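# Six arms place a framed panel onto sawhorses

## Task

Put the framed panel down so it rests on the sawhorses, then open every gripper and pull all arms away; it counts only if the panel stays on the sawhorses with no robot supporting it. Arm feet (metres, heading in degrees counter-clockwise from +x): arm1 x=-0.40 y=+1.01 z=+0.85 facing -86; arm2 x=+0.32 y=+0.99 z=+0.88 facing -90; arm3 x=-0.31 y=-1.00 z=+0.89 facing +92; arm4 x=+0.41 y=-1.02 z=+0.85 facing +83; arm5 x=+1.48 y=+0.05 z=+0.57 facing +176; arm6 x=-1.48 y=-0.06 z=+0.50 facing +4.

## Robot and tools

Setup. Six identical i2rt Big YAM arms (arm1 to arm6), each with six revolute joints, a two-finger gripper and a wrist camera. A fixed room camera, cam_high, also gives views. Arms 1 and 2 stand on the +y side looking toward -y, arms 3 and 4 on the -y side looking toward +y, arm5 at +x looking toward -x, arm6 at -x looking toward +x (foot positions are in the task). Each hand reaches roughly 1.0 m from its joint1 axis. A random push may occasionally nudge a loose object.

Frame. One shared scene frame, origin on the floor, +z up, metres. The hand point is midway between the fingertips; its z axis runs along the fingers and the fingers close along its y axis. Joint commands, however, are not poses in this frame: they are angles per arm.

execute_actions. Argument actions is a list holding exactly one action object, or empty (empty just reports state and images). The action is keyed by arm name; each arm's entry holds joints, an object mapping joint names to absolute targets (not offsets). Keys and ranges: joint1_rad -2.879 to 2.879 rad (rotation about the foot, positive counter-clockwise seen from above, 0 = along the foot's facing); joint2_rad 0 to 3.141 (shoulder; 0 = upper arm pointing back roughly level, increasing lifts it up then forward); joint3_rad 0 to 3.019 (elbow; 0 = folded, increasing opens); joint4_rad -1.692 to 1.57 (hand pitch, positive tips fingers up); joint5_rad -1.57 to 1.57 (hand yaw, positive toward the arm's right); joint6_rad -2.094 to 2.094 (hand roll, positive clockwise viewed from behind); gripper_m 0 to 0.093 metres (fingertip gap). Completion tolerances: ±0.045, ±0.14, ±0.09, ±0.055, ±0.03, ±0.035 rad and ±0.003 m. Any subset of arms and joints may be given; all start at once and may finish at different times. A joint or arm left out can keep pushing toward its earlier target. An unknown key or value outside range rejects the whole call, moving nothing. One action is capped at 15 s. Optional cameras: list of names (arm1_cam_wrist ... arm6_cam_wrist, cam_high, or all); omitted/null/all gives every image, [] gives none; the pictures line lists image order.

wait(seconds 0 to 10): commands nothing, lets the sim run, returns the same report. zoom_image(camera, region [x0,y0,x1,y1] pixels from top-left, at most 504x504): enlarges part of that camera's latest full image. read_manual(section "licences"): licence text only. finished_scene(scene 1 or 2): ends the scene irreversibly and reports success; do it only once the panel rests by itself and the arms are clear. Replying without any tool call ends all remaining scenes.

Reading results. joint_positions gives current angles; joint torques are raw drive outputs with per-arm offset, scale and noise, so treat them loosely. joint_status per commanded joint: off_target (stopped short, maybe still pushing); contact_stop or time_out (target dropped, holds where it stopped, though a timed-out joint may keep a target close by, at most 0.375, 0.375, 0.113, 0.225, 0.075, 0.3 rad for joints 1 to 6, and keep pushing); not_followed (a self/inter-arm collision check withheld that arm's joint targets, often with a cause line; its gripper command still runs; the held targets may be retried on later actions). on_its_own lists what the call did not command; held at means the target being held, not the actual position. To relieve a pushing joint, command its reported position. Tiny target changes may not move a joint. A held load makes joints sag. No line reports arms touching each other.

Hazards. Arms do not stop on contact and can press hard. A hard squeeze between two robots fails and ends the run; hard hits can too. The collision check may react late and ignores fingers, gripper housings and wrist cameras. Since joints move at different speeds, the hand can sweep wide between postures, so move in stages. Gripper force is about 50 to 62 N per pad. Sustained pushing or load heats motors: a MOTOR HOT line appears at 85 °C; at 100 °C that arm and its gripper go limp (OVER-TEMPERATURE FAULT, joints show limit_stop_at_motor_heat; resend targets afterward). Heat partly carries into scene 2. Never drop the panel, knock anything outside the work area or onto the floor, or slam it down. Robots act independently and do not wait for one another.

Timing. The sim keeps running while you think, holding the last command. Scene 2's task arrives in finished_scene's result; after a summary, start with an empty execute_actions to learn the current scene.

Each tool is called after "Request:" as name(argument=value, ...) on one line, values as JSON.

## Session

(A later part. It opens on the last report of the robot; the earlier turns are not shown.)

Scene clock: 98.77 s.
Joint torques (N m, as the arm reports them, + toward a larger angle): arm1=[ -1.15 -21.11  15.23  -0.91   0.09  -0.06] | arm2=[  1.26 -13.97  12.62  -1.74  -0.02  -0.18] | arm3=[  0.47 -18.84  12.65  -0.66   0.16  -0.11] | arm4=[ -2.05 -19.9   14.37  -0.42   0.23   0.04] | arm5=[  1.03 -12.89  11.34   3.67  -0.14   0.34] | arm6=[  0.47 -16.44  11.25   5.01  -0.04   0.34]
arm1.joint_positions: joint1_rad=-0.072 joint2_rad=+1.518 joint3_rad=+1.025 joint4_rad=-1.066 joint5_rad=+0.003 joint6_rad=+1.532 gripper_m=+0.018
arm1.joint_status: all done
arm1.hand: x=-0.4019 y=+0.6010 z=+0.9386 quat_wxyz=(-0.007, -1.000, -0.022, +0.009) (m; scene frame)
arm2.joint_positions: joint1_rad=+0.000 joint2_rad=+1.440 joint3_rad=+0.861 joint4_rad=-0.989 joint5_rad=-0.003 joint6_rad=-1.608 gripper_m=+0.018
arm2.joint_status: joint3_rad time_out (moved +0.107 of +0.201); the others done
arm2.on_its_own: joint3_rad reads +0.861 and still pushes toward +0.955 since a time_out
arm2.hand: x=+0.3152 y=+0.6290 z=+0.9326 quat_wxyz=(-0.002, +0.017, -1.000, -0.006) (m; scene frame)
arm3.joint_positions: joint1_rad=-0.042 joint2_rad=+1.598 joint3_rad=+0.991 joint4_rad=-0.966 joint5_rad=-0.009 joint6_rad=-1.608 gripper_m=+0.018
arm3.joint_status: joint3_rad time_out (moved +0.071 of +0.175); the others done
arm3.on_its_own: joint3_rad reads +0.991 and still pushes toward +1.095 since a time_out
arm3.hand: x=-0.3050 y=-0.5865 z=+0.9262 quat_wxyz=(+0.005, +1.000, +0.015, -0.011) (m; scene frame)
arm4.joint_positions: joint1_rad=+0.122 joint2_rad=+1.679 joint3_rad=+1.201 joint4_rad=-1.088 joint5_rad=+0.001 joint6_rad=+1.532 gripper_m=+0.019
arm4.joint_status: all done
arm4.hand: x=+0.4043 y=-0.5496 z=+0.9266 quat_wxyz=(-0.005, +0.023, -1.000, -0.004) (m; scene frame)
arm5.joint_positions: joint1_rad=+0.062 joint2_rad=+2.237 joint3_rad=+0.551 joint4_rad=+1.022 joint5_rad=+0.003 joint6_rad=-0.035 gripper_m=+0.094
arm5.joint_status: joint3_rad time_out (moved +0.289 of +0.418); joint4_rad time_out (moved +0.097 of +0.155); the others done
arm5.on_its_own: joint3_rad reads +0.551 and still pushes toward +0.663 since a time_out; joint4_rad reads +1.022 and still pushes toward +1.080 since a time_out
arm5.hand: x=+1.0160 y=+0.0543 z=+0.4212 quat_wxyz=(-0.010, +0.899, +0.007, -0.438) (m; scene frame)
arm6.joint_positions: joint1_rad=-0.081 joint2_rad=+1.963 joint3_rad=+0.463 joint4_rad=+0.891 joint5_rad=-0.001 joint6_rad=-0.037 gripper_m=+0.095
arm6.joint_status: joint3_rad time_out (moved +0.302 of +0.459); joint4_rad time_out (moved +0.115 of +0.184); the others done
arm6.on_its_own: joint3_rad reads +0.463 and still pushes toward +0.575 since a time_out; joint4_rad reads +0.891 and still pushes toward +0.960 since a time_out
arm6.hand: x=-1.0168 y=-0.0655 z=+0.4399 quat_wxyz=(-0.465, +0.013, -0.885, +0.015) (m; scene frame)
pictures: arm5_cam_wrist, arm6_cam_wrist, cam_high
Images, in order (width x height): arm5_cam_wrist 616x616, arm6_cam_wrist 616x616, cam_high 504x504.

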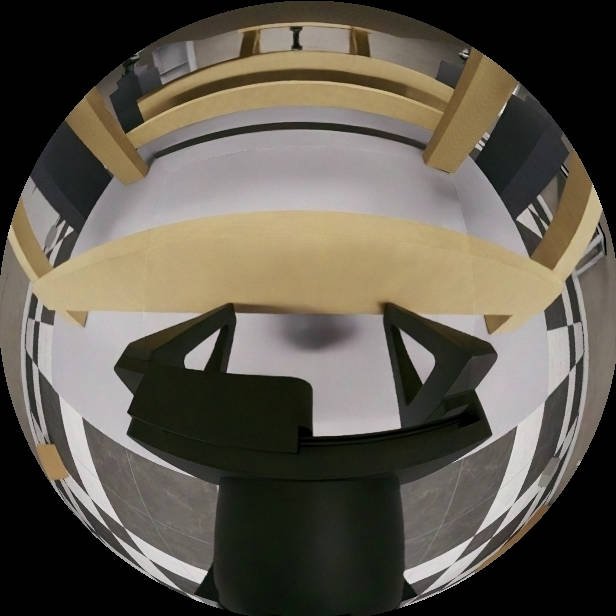

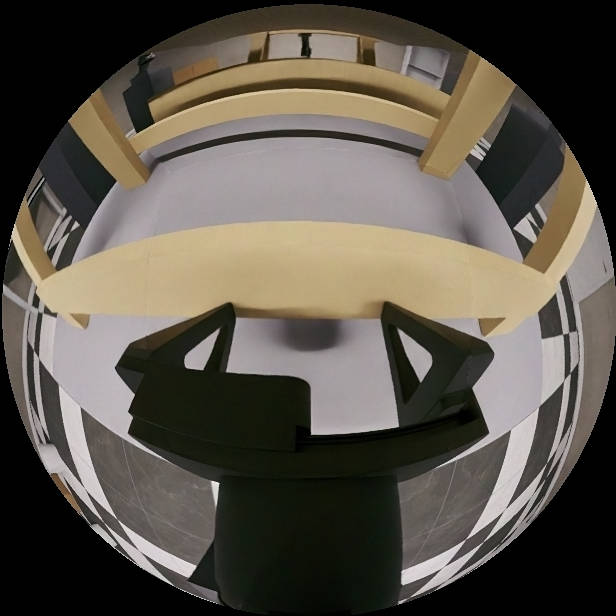

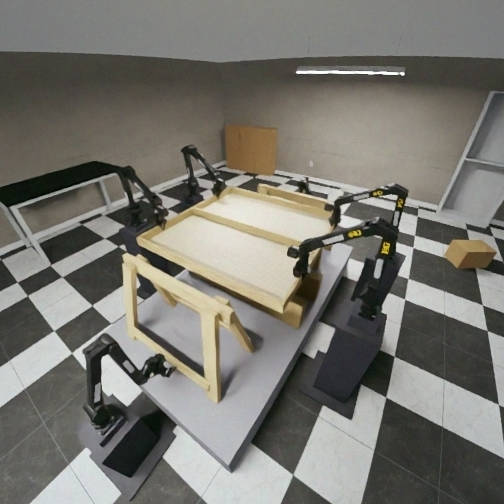

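Request:
execute_actions(actions=[{"arm1":{"joints":{"joint2_rad":1.335,"joint3_rad":1.38,"joint4_rad":-1.44}},"arm2":{"joints":{"joint2_rad":1.23,"joint3_rad":1.225,"joint4_rad":-1.385}},"arm3":{"joints":{"joint2_rad":1.385,"joint3_rad":1.36,"joint4_rad":-1.345}},"arm4":{"joints":{"joint2_rad":1.49,"joint3_rad":1.555,"joint4_rad":-1.445}},"arm5":{"joints":{"joint1_rad":0.1,"joint2_rad":2.22,"joint3_rad":0.97,"joint4_rad":0.9}},"arm6":{"joints":{"joint1_rad":-0.04,"joint2_rad":1.99,"joint3_rad":0.92,"joint4_rad":0.78}}}], cameras=["arm5_cam_wrist","arm6_cam_wrist"])

Scene clock: 111.20 s.
Joint torques (N m, as the arm reports them, + toward a larger angle): arm1=[ -0.88 -20.24  18.57  -0.12   0.16  -0.04] | arm2=[  1.14 -12.61  15.    -0.72   0.04  -0.18] | arm3=[  0.19 -17.64  14.39   0.16   0.16  -0.13] | arm4=[ -1.22 -19.8   17.85   0.19   0.21   0.05] | arm5=[  1.89 -18.12  14.07   3.76   0.08   0.46] | arm6=[  0.63 -20.31  13.36   4.94   0.18   0.41]
arm1.joint_positions: joint1_rad=-0.075 joint2_rad=+1.407 joint3_rad=+1.262 joint4_rad=-1.426 joint5_rad=+0.002 joint6_rad=+1.531 gripper_m=+0.018
arm1.joint_status: joint3_rad time_out (moved +0.237 of +0.355); the others done
arm1.on_its_own: joint3_rad reads +1.262 and still pushes toward +1.374 since a time_out
arm1.hand: x=-0.4010 y=+0.6054 z=+1.0669 quat_wxyz=(+0.000, -1.000, -0.022, +0.009) (m; scene frame)
arm2.joint_positions: joint1_rad=+0.001 joint2_rad=+1.296 joint3_rad=+1.088 joint4_rad=-1.371 joint5_rad=-0.004 joint6_rad=-1.608 gripper_m=+0.018
arm2.joint_status: joint3_rad time_out (moved +0.227 of +0.364); the others done
arm2.on_its_own: joint3_rad reads +1.088 and still pushes toward +1.200 since a time_out
arm2.hand: x=+0.3158 y=+0.6312 z=+1.0614 quat_wxyz=(-0.003, +0.018, -1.000, -0.011) (m; scene frame)
arm3.joint_positions: joint1_rad=-0.040 joint2_rad=+1.455 joint3_rad=+1.200 joint4_rad=-1.329 joint5_rad=-0.009 joint6_rad=-1.606 gripper_m=+0.018
arm3.joint_status: joint3_rad time_out (moved +0.209 of +0.369); the others done
arm3.on_its_own: joint3_rad reads +1.200 and still pushes toward +1.312 since a time_out
arm3.hand: x=-0.3043 y=-0.5867 z=+1.0548 quat_wxyz=(+0.011, +1.000, +0.015, -0.012) (m; scene frame)
arm4.joint_positions: joint1_rad=+0.119 joint2_rad=+1.580 joint3_rad=+1.435 joint4_rad=-1.427 joint5_rad=+0.002 joint6_rad=+1.529 gripper_m=+0.019
arm4.joint_status: joint3_rad time_out (moved +0.234 of +0.354); the others done
arm4.on_its_own: joint3_rad reads +1.435 and still pushes toward +1.548 since a time_out
arm4.hand: x=+0.4050 y=-0.5498 z=+1.0557 quat_wxyz=(-0.006, +0.023, -1.000, -0.001) (m; scene frame)
arm5.joint_positions: joint1_rad=+0.088 joint2_rad=+2.268 joint3_rad=+0.846 joint4_rad=+0.842 joint5_rad=-0.003 joint6_rad=-0.046 gripper_m=+0.094
arm5.joint_status: joint3_rad time_out (moved +0.295 of +0.419); joint4_rad time_out (moved -0.180 of -0.122); the others done
arm5.on_its_own: joint3_rad reads +0.846 and still pushes toward +0.958 since a time_out; joint4_rad reads +0.842 and still pushes toward +0.900 since a time_out
arm5.hand: x=+0.8956 y=+0.0398 z=+0.4307 quat_wxyz=(-0.004, +0.879, +0.024, -0.476) (m; scene frame)
arm6.joint_positions: joint1_rad=-0.055 joint2_rad=+2.037 joint3_rad=+0.762 joint4_rad=+0.713 joint5_rad=-0.005 joint6_rad=-0.042 gripper_m=+0.095
arm6.joint_status: joint3_rad time_out (moved +0.299 of +0.457); joint4_rad time_out (moved -0.178 of -0.111); the others done
arm6.on_its_own: joint3_rad reads +0.762 and still pushes toward +0.875 since a time_out; joint4_rad reads +0.713 and still pushes toward +0.780 since a time_out
arm6.hand: x=-0.9025 y=-0.0507 z=+0.4496 quat_wxyz=(-0.486, +0.028, -0.874, +0.008) (m; scene frame)
pictures: arm5_cam_wrist, arm6_cam_wrist
Images, in order (width x height): arm5_cam_wrist 616x616, arm6_cam_wrist 616x616.

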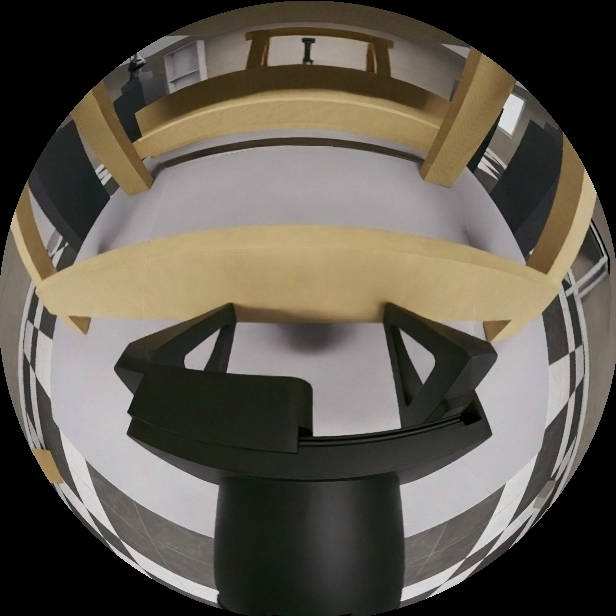

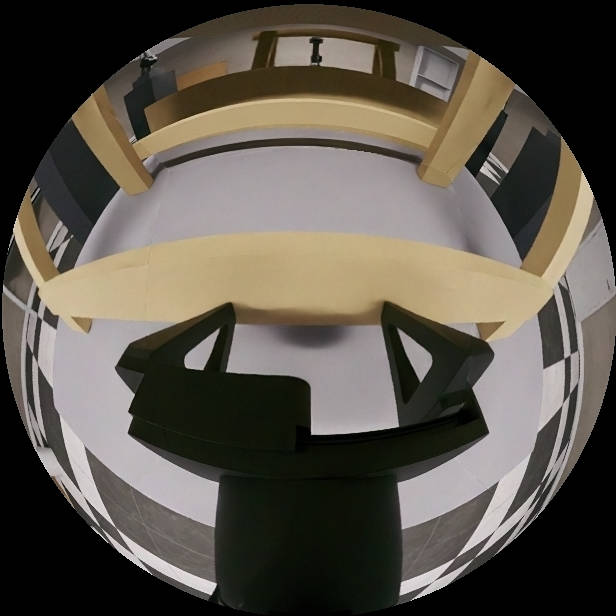

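Request:
execute_actions(actions=[{"arm5":{"joints":{"joint2_rad":2.32,"joint3_rad":1.32,"joint4_rad":0.62}},"arm6":{"joints":{"joint2_rad":2.13,"joint3_rad":1.29,"joint4_rad":0.51}}}], cameras=["arm5_cam_wrist","arm6_cam_wrist"])

Scene clock: 117.67 s.
Joint torques (N m, as the arm reports them, + toward a larger angle): arm1=[ -0.86 -20.65  18.54  -0.18   0.14  -0.04] | arm2=[  1.14 -12.6   15.    -0.72   0.04  -0.18] | arm3=[  0.21 -17.61  14.38   0.15   0.16  -0.14] | arm4=[ -1.19 -20.39  17.87   0.13   0.18   0.09] | arm5=[  1.24 -19.13  16.71   2.91   0.35   0.4 ] | arm6=[  0.47 -23.93  15.6    4.23   0.28   0.36]
arm1.joint_positions: joint1_rad=-0.075 joint2_rad=+1.407 joint3_rad=+1.262 joint4_rad=-1.426 joint5_rad=+0.002 joint6_rad=+1.531 gripper_m=+0.018
arm1.joint_status: not commanded
arm1.on_its_own: joint3_rad reads +1.262 and still pushes toward +1.374 since a time_out
arm1.hand: x=-0.4010 y=+0.6054 z=+1.0669 quat_wxyz=(+0.000, -1.000, -0.022, +0.009) (m; scene frame)
arm2.joint_positions: joint1_rad=+0.001 joint2_rad=+1.296 joint3_rad=+1.088 joint4_rad=-1.371 joint5_rad=-0.004 joint6_rad=-1.608 gripper_m=+0.018
arm2.joint_status: not commanded
arm2.on_its_own: joint3_rad reads +1.088 and still pushes toward +1.200 since a time_out
arm2.hand: x=+0.3158 y=+0.6312 z=+1.0614 quat_wxyz=(-0.003, +0.018, -1.000, -0.011) (m; scene frame)
arm3.joint_positions: joint1_rad=-0.040 joint2_rad=+1.455 joint3_rad=+1.200 joint4_rad=-1.329 joint5_rad=-0.009 joint6_rad=-1.606 gripper_m=+0.018
arm3.joint_status: not commanded
arm3.on_its_own: joint3_rad reads +1.200 and still pushes toward +1.312 since a time_out
arm3.hand: x=-0.3043 y=-0.5867 z=+1.0548 quat_wxyz=(+0.011, +1.000, +0.015, -0.012) (m; scene frame)
arm4.joint_positions: joint1_rad=+0.119 joint2_rad=+1.580 joint3_rad=+1.435 joint4_rad=-1.427 joint5_rad=+0.002 joint6_rad=+1.529 gripper_m=+0.019
arm4.joint_status: not commanded
arm4.on_its_own: joint3_rad reads +1.435 and still pushes toward +1.548 since a time_out
arm4.hand: x=+0.4050 y=-0.5498 z=+1.0557 quat_wxyz=(-0.006, +0.023, -1.000, -0.001) (m; scene frame)
arm5.joint_positions: joint1_rad=+0.090 joint2_rad=+2.347 joint3_rad=+1.210 joint4_rad=+0.586 joint5_rad=-0.010 joint6_rad=-0.039 gripper_m=+0.094
arm5.joint_status: joint3_rad time_out (moved +0.364 of +0.474); the others done
arm5.on_its_own: joint3_rad reads +1.210 and still pushes toward +1.320 since a time_out
arm5.hand: x=+0.7693 y=+0.0360 z=+0.4443 quat_wxyz=(+0.001, +0.872, +0.023, -0.489) (m; scene frame)
arm6.joint_positions: joint1_rad=-0.052 joint2_rad=+2.165 joint3_rad=+1.155 joint4_rad=+0.460 joint5_rad=-0.008 joint6_rad=-0.039 gripper_m=+0.095
arm6.joint_status: joint3_rad time_out (moved +0.393 of +0.528); the others done
arm6.on_its_own: joint3_rad reads +1.155 and still pushes toward +1.267 since a time_out
arm6.hand: x=-0.7720 y=-0.0466 z=+0.4623 quat_wxyz=(-0.491, +0.028, -0.871, +0.006) (m; scene frame)
pictures: arm5_cam_wrist, arm6_cam_wrist
Images, in order (width x height): arm5_cam_wrist 616x616, arm6_cam_wrist 616x616.

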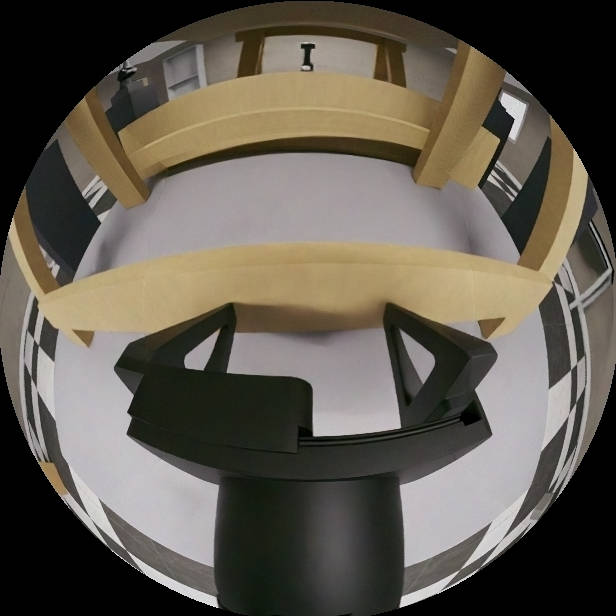

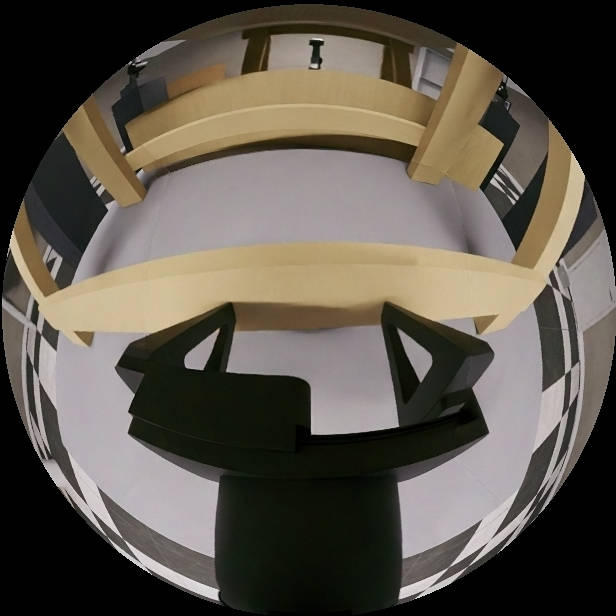

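Request:
execute_actions(actions=[{"arm5":{"joints":{"joint1_rad":0.17,"joint5_rad":0.05,"joint2_rad":2.49,"joint3_rad":1.66,"joint4_rad":0.34}},"arm6":{"joints":{"joint1_rad":0.03,"joint5_rad":0.05,"joint2_rad":2.31,"joint3_rad":1.6,"joint4_rad":0.29}}}], cameras=["arm5_cam_wrist","arm6_cam_wrist","cam_high"])

Scene clock: 126.40 s.
Joint torques (N m, as the arm reports them, + toward a larger angle): arm1=[ -1.09 -20.63  18.5   -0.21   0.14  -0.05] | arm2=[  1.14 -12.6   15.01  -0.71   0.04  -0.18] | arm3=[  0.18 -17.62  14.39   0.16   0.16  -0.13] | arm4=[ -1.82 -19.84  17.72   0.19   0.21   0.07] | arm5=[  2.23 -19.13  17.16   1.85   0.04   0.27] | arm6=[  1.44 -23.    16.93   3.31  -0.1    0.33]
arm1.joint_positions: joint1_rad=-0.075 joint2_rad=+1.407 joint3_rad=+1.262 joint4_rad=-1.426 joint5_rad=+0.002 joint6_rad=+1.531 gripper_m=+0.018
arm1.joint_status: not commanded
arm1.on_its_own: joint3_rad reads +1.262 and still pushes toward +1.374 since a time_out
arm1.hand: x=-0.4010 y=+0.6054 z=+1.0669 quat_wxyz=(+0.000, -1.000, -0.022, +0.009) (m; scene frame)
arm2.joint_positions: joint1_rad=+0.001 joint2_rad=+1.296 joint3_rad=+1.088 joint4_rad=-1.371 joint5_rad=-0.004 joint6_rad=-1.608 gripper_m=+0.018
arm2.joint_status: not commanded
arm2.on_its_own: joint3_rad reads +1.088 and still pushes toward +1.200 since a time_out
arm2.hand: x=+0.3158 y=+0.6312 z=+1.0614 quat_wxyz=(-0.003, +0.018, -1.000, -0.011) (m; scene frame)
arm3.joint_positions: joint1_rad=-0.040 joint2_rad=+1.455 joint3_rad=+1.200 joint4_rad=-1.329 joint5_rad=-0.009 joint6_rad=-1.606 gripper_m=+0.018
arm3.joint_status: not commanded
arm3.on_its_own: joint3_rad reads +1.200 and still pushes toward +1.312 since a time_out
arm3.hand: x=-0.3043 y=-0.5867 z=+1.0548 quat_wxyz=(+0.011, +1.000, +0.015, -0.012) (m; scene frame)
arm4.joint_positions: joint1_rad=+0.119 joint2_rad=+1.580 joint3_rad=+1.435 joint4_rad=-1.427 joint5_rad=+0.002 joint6_rad=+1.529 gripper_m=+0.019
arm4.joint_status: not commanded
arm4.on_its_own: joint3_rad reads +1.435 and still pushes toward +1.548 since a time_out
arm4.hand: x=+0.4050 y=-0.5498 z=+1.0557 quat_wxyz=(-0.006, +0.023, -1.000, -0.001) (m; scene frame)
arm5.joint_positions: joint1_rad=+0.149 joint2_rad=+2.469 joint3_rad=+1.567 joint4_rad=+0.333 joint5_rad=+0.050 joint6_rad=-0.026 gripper_m=+0.094
arm5.joint_status: joint3_rad time_out (moved +0.357 of +0.450); the others done
arm5.on_its_own: joint3_rad reads +1.567 and still pushes toward +1.660 since a time_out
arm5.hand: x=+0.6722 y=-0.0021 z=+0.4477 quat_wxyz=(-0.008, +0.876, +0.029, -0.481) (m; scene frame)
arm6.joint_positions: joint1_rad=+0.004 joint2_rad=+2.299 joint3_rad=+1.481 joint4_rad=+0.261 joint5_rad=+0.051 joint6_rad=-0.035 gripper_m=+0.095
arm6.joint_status: joint3_rad time_out (moved +0.326 of +0.445); the others done
arm6.on_its_own: joint3_rad reads +1.481 and still pushes toward +1.594 since a time_out
arm6.hand: x=-0.6818 y=-0.0107 z=+0.4681 quat_wxyz=(-0.488, +0.037, -0.872, +0.017) (m; scene frame)
pictures: arm5_cam_wrist, arm6_cam_wrist, cam_high
Images, in order (width x height): arm5_cam_wrist 616x616, arm6_cam_wrist 616x616, cam_high 504x504.

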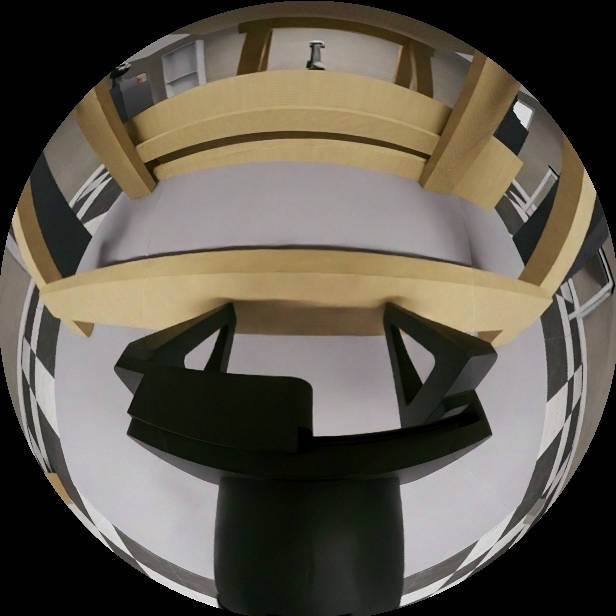

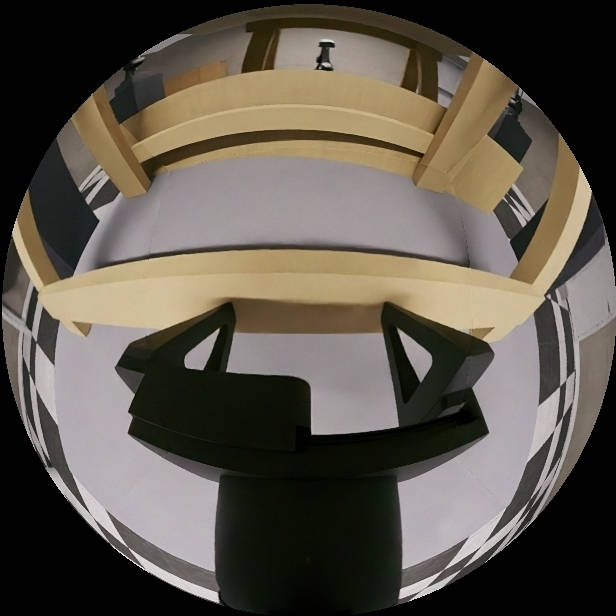

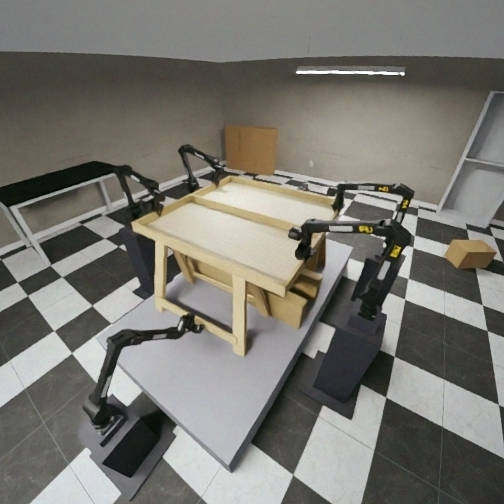

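Good. Retract pushers and lower ~4 cm.

Request:
execute_actions(actions=[{"arm5":{"joints":{"joint2_rad":1.9,"joint3_rad":0.6,"joint4_rad":1.5}},"arm6":{"joints":{"joint2_rad":1.9,"joint3_rad":0.6,"joint4_rad":1.5}},"arm1":{"joints":{"joint2_rad":1.365,"joint3_rad":1.265,"joint4_rad":-1.31}},"arm2":{"joints":{"joint2_rad":1.27,"joint3_rad":1.105,"joint4_rad":-1.255}},"arm3":{"joints":{"joint2_rad":1.425,"joint3_rad":1.225,"joint4_rad":-1.22}},"arm4":{"joints":{"joint2_rad":1.515,"joint3_rad":1.445,"joint4_rad":-1.315}}}], cameras=["arm5_cam_wrist","arm6_cam_wrist"])

Scene clock: 134.43 s.
Joint torques (N m, as the arm reports them, + toward a larger angle): arm1=[ -0.95 -20.92  16.95   0.34   0.35  -0.03] | arm2=[  1.13 -12.95  13.97  -0.11   0.08  -0.18] | arm3=[  0.25 -19.03  12.3    1.16   0.03  -0.15] | arm4=[ -1.4  -21.11  14.9    1.41   0.19   0.06] | arm5=[ 0.7  -9.28  5.23  2.73  0.    0.12] | arm6=[ -0.07 -14.28   4.44   3.28  -0.14   0.13]
arm1.joint_positions: joint1_rad=-0.075 joint2_rad=+1.439 joint3_rad=+1.169 joint4_rad=-1.310 joint5_rad=-0.003 joint6_rad=+1.531 gripper_m=+0.018
arm1.joint_status: joint3_rad off_target (ended at +1.168, target +1.265); the others done
arm1.hand: x=-0.4010 y=+0.6052 z=+1.0198 quat_wxyz=(+0.004, -1.000, -0.022, +0.006) (m; scene frame)
arm2.joint_positions: joint1_rad=+0.001 joint2_rad=+1.339 joint3_rad=+1.003 joint4_rad=-1.257 joint5_rad=-0.005 joint6_rad=-1.608 gripper_m=+0.019
arm2.joint_status: joint3_rad off_target (ended at +1.003, target +1.105); the others done
arm2.hand: x=+0.3159 y=+0.6317 z=+1.0160 quat_wxyz=(-0.003, +0.018, -1.000, -0.018) (m; scene frame)
arm3.joint_positions: joint1_rad=-0.040 joint2_rad=+1.508 joint3_rad=+1.141 joint4_rad=-1.231 joint5_rad=-0.005 joint6_rad=-1.604 gripper_m=+0.019
arm3.joint_status: all done
arm3.hand: x=-0.3042 y=-0.5834 z=+1.0124 quat_wxyz=(+0.018, +1.000, +0.015, -0.010) (m; scene frame)
arm4.joint_positions: joint1_rad=+0.119 joint2_rad=+1.614 joint3_rad=+1.365 joint4_rad=-1.332 joint5_rad=+0.002 joint6_rad=+1.529 gripper_m=+0.019
arm4.joint_status: all done
arm4.hand: x=+0.4054 y=-0.5468 z=+1.0145 quat_wxyz=(-0.006, +0.023, -1.000, +0.003) (m; scene frame)
arm5.joint_positions: joint1_rad=+0.165 joint2_rad=+1.886 joint3_rad=+0.597 joint4_rad=+1.474 joint5_rad=+0.050 joint6_rad=-0.010 gripper_m=+0.094
arm5.joint_status: all done
arm5.hand: x=+0.9248 y=+0.0088 z=+0.7141 quat_wxyz=(+0.016, +0.639, +0.009, -0.769) (m; scene frame)
arm6.joint_positions: joint1_rad=+0.027 joint2_rad=+1.905 joint3_rad=+0.593 joint4_rad=+1.473 joint5_rad=+0.052 joint6_rad=-0.016 gripper_m=+0.095
arm6.joint_status: all done
arm6.hand: x=-0.9267 y=-0.0143 z=+0.6436 quat_wxyz=(-0.764, +0.020, -0.645, -0.011) (m; scene frame)
pictures: arm5_cam_wrist, arm6_cam_wrist
Images, in order (width x height): arm5_cam_wrist 616x616, arm6_cam_wrist 616x616.

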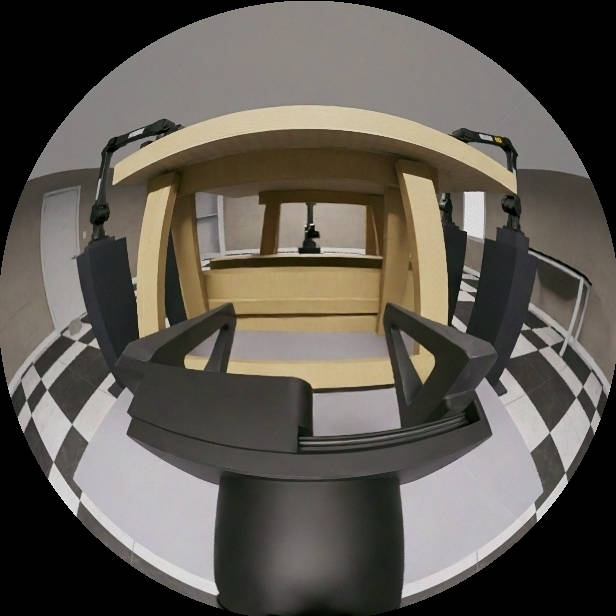

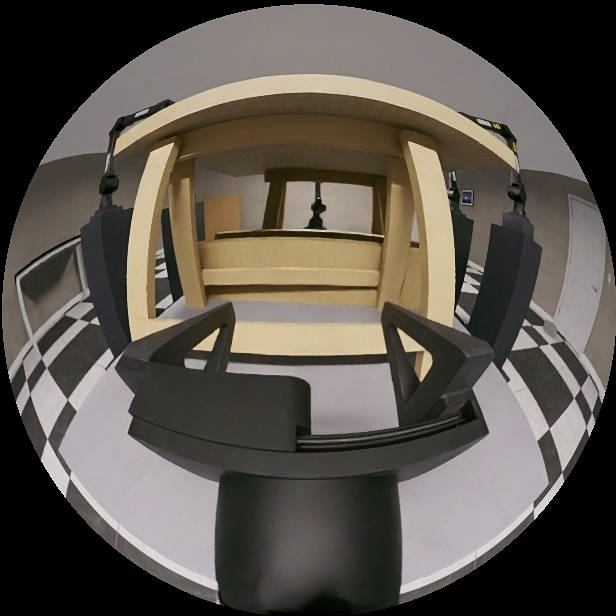

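Request:
execute_actions(actions=[{"arm5":{"joints":{"joint2_rad":1.2,"joint4_rad":0.8}},"arm6":{"joints":{"joint2_rad":1.2,"joint4_rad":0.8}},"arm1":{"joints":{"joint2_rad":1.42,"joint3_rad":1.20,"joint4_rad":-1.295}},"arm2":{"joints":{"joint2_rad":1.32,"joint3_rad":1.035,"joint4_rad":-1.235}},"arm3":{"joints":{"joint2_rad":1.485,"joint3_rad":1.165,"joint4_rad":-1.21}},"arm4":{"joints":{"joint2_rad":1.59,"joint3_rad":1.39,"joint4_rad":-1.315}}}], cameras=[])

Scene clock: 144.33 s.
Joint torques (N m, as the arm reports them, + toward a larger angle): arm1=[ -0.71 -15.95  12.32   0.64   0.37  -0.03] | arm2=[ 1.11 -9.33  9.69  0.39  0.08 -0.18] | arm3=[  0.23 -14.33   9.01   1.26   0.02  -0.15] | arm4=[ -1.62 -15.8   10.97   1.31   0.17   0.07] | arm5=[ 0.78 -5.78 10.76  1.14 -0.03  0.12] | arm6=[ 0.03 -8.92  9.64  1.64 -0.13  0.13]
arm1.joint_positions: joint1_rad=-0.075 joint2_rad=+1.439 joint3_rad=+1.160 joint4_rad=-1.302 joint5_rad=-0.003 joint6_rad=+1.531 gripper_m=+0.018
arm1.joint_status: all done
arm1.hand: x=-0.4010 y=+0.6060 z=+1.0166 quat_wxyz=(+0.004, -1.000, -0.022, +0.006) (m; scene frame)
arm2.joint_positions: joint1_rad=+0.001 joint2_rad=+1.337 joint3_rad=+0.995 joint4_rad=-1.249 joint5_rad=-0.005 joint6_rad=-1.608 gripper_m=+0.019
arm2.joint_status: all done
arm2.hand: x=+0.3159 y=+0.6329 z=+1.0135 quat_wxyz=(-0.003, +0.018, -1.000, -0.017) (m; scene frame)
arm3.joint_positions: joint1_rad=-0.040 joint2_rad=+1.509 joint3_rad=+1.132 joint4_rad=-1.223 joint5_rad=-0.005 joint6_rad=-1.604 gripper_m=+0.019
arm3.joint_status: all done
arm3.hand: x=-0.3042 y=-0.5847 z=+1.0091 quat_wxyz=(+0.018, +1.000, +0.015, -0.010) (m; scene frame)
arm4.joint_positions: joint1_rad=+0.119 joint2_rad=+1.614 joint3_rad=+1.358 joint4_rad=-1.326 joint5_rad=+0.002 joint6_rad=+1.529 gripper_m=+0.019
arm4.joint_status: all done
arm4.hand: x=+0.4054 y=-0.5478 z=+1.0119 quat_wxyz=(-0.006, +0.023, -1.000, +0.004) (m; scene frame)
arm5.joint_positions: joint1_rad=+0.165 joint2_rad=+1.204 joint3_rad=+0.597 joint4_rad=+0.818 joint5_rad=+0.050 joint6_rad=-0.010 gripper_m=+0.094
arm5.joint_status: all done
arm5.hand: x=+0.9727 y=+0.0142 z=+0.9078 quat_wxyz=(+0.016, +0.629, +0.009, -0.777) (m; scene frame)
arm6.joint_positions: joint1_rad=+0.027 joint2_rad=+1.206 joint3_rad=+0.593 joint4_rad=+0.812 joint5_rad=+0.052 joint6_rad=-0.016 gripper_m=+0.095
arm6.joint_status: all done
arm6.hand: x=-0.9747 y=-0.0171 z=+0.8442 quat_wxyz=(-0.775, +0.019, -0.631, -0.012) (m; scene frame)
pictures: none
No camera images: the call's "cameras" was empty. Leave "cameras" out to get every camera's image.

Request:
execute_actions(actions=[{"arm1":{"joints":{"gripper_m":0.093}},"arm2":{"joints":{"gripper_m":0.093}},"arm3":{"joints":{"gripper_m":0.093}},"arm4":{"joints":{"gripper_m":0.093}}}], cameras=[])

Request:
execute_actions(actions=[{"arm1":{"joints":{"joint2_rad":0.8}},"arm2":{"joints":{"joint2_rad":0.75}},"arm3":{"joints":{"joint2_rad":0.8}},"arm4":{"joints":{"joint2_rad":0.9}},"arm5":{"joints":{"joint2_rad":0.6}},"arm6":{"joints":{"joint2_rad":0.6}}}], cameras=["cam_high"])

Scene clock: 151.87 s.
Joint torques (N m, as the arm reports them, + toward a larger angle): arm1=[ -0.71 -14.13  12.4    0.69   0.35  -0.02] | arm2=[ 1.17 -9.36  9.72  0.26 -0.04 -0.16] | arm3=[  0.27 -12.5    9.17   1.27   0.    -0.1 ] | arm4=[ -1.64 -15.01  10.98   1.2    0.18   0.07] | arm5=[ 0.15 -5.25 10.83  1.02 -0.02  0.12] | arm6=[-0.06 -8.86  9.64  1.63 -0.14  0.13]
arm1.joint_positions: joint1_rad=-0.075 joint2_rad=+1.424 joint3_rad=+1.161 joint4_rad=-1.301 joint5_rad=-0.002 joint6_rad=+1.528 gripper_m=+0.093
arm1.joint_status: all done
arm1.hand: x=-0.4010 y=+0.6060 z=+1.0226 quat_wxyz=(-0.004, -1.000, -0.023, +0.007) (m; scene frame)
arm2.joint_positions: joint1_rad=+0.001 joint2_rad=+1.337 joint3_rad=+0.995 joint4_rad=-1.245 joint5_rad=-0.002 joint6_rad=-1.609 gripper_m=+0.093
arm2.joint_status: all done
arm2.hand: x=+0.3155 y=+0.6319 z=+1.0136 quat_wxyz=(-0.002, +0.018, -1.000, -0.015) (m; scene frame)
arm3.joint_positions: joint1_rad=-0.040 joint2_rad=+1.487 joint3_rad=+1.132 joint4_rad=-1.223 joint5_rad=-0.004 joint6_rad=-1.608 gripper_m=+0.093
arm3.joint_status: all done
arm3.hand: x=-0.3039 y=-0.5845 z=+1.0175 quat_wxyz=(+0.008, +1.000, +0.016, -0.009) (m; scene frame)
arm4.joint_positions: joint1_rad=+0.119 joint2_rad=+1.608 joint3_rad=+1.358 joint4_rad=-1.325 joint5_rad=+0.002 joint6_rad=+1.529 gripper_m=+0.093
arm4.joint_status: all done
arm4.hand: x=+0.4054 y=-0.5477 z=+1.0147 quat_wxyz=(-0.006, +0.023, -1.000, +0.000) (m; scene frame)
arm5.joint_positions: joint1_rad=+0.165 joint2_rad=+1.204 joint3_rad=+0.597 joint4_rad=+0.818 joint5_rad=+0.050 joint6_rad=-0.010 gripper_m=+0.094
arm5.joint_status: not commanded
arm5.hand: x=+0.9727 y=+0.0142 z=+0.9078 quat_wxyz=(+0.016, +0.629, +0.009, -0.777) (m; scene frame)
arm6.joint_positions: joint1_rad=+0.027 joint2_rad=+1.206 joint3_rad=+0.593 joint4_rad=+0.812 joint5_rad=+0.052 joint6_rad=-0.016 gripper_m=+0.095
arm6.joint_status: not commanded
arm6.hand: x=-0.9747 y=-0.0171 z=+0.8442 quat_wxyz=(-0.775, +0.019, -0.631, -0.012) (m; scene frame)
pictures: none
No camera images: the call's "cameras" was empty. Leave "cameras" out to get every camera's image.

Scene clock: 153.43 s.
Joint torques (N m, as the arm reports them, + toward a larger angle): arm1=[-0.65 -2.73 11.69  1.74  0.33 -0.07] | arm2=[ 1.14 -1.28 10.83  1.13 -0.04 -0.11] | arm3=[ 0.12 -2.63 10.23  2.4   0.01 -0.04] | arm4=[-1.49 -2.37 11.05  2.29  0.17 -0.02] | arm5=[ 0.79  1.96 12.21  0.68 -0.02  0.12] | arm6=[-0.01  0.15 11.29  1.17 -0.15  0.13]
arm1.joint_positions: joint1_rad=-0.075 joint2_rad=+0.795 joint3_rad=+1.179 joint4_rad=-1.301 joint5_rad=-0.002 joint6_rad=+1.527 gripper_m=+0.093
arm1.joint_status: all done
arm1.hand: x=-0.3978 y=+0.7017 z=+1.2490 quat_wxyz=(-0.322, -0.946, -0.025, +0.013) (m; scene frame)
arm2.joint_positions: joint1_rad=+0.001 joint2_rad=+0.746 joint3_rad=+0.995 joint4_rad=-1.243 joint5_rad=-0.002 joint6_rad=-1.610 gripper_m=+0.093
arm2.joint_status: all done
arm2.hand: x=+0.3154 y=+0.6914 z=+1.1993 quat_wxyz=(+0.005, +0.018, -0.960, +0.278) (m; scene frame)
arm3.joint_positions: joint1_rad=-0.040 joint2_rad=+0.796 joint3_rad=+1.132 joint4_rad=-1.222 joint5_rad=-0.004 joint6_rad=-1.608 gripper_m=+0.093
arm3.joint_status: all done
arm3.hand: x=-0.3008 y=-0.6752 z=+1.2675 quat_wxyz=(-0.332, +0.943, +0.014, -0.001) (m; scene frame)
arm4.joint_positions: joint1_rad=+0.119 joint2_rad=+0.896 joint3_rad=+1.364 joint4_rad=-1.323 joint5_rad=+0.002 joint6_rad=+1.529 gripper_m=+0.093
arm4.joint_status: all done
arm4.hand: x=+0.4030 y=-0.6810 z=+1.3033 quat_wxyz=(-0.012, +0.023, -0.936, -0.352) (m; scene frame)
arm5.joint_positions: joint1_rad=+0.165 joint2_rad=+0.597 joint3_rad=+0.593 joint4_rad=+0.811 joint5_rad=+0.050 joint6_rad=-0.010 gripper_m=+0.094
arm5.joint_status: all done
arm5.hand: x=+1.1766 y=+0.0335 z=+1.1414 quat_wxyz=(+0.028, +0.373, -0.008, -0.927) (m; scene frame)
arm6.joint_positions: joint1_rad=+0.027 joint2_rad=+0.595 joint3_rad=+0.585 joint4_rad=+0.804 joint5_rad=+0.052 joint6_rad=-0.016 gripper_m=+0.095
arm6.joint_status: all done
arm6.hand: x=-1.1784 y=-0.0346 z=+1.0768 quat_wxyz=(-0.926, +0.001, -0.376, -0.025) (m; scene frame)
pictures: cam_high
Images, in order (width x height): cam_high 504x504.

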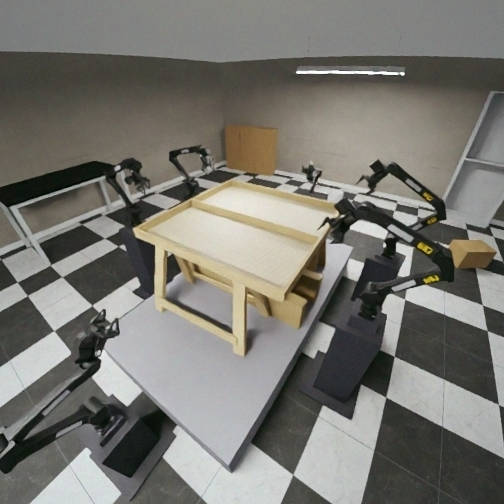

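Request:
finished_scene(scene=2)

The scene is finished: the task was done.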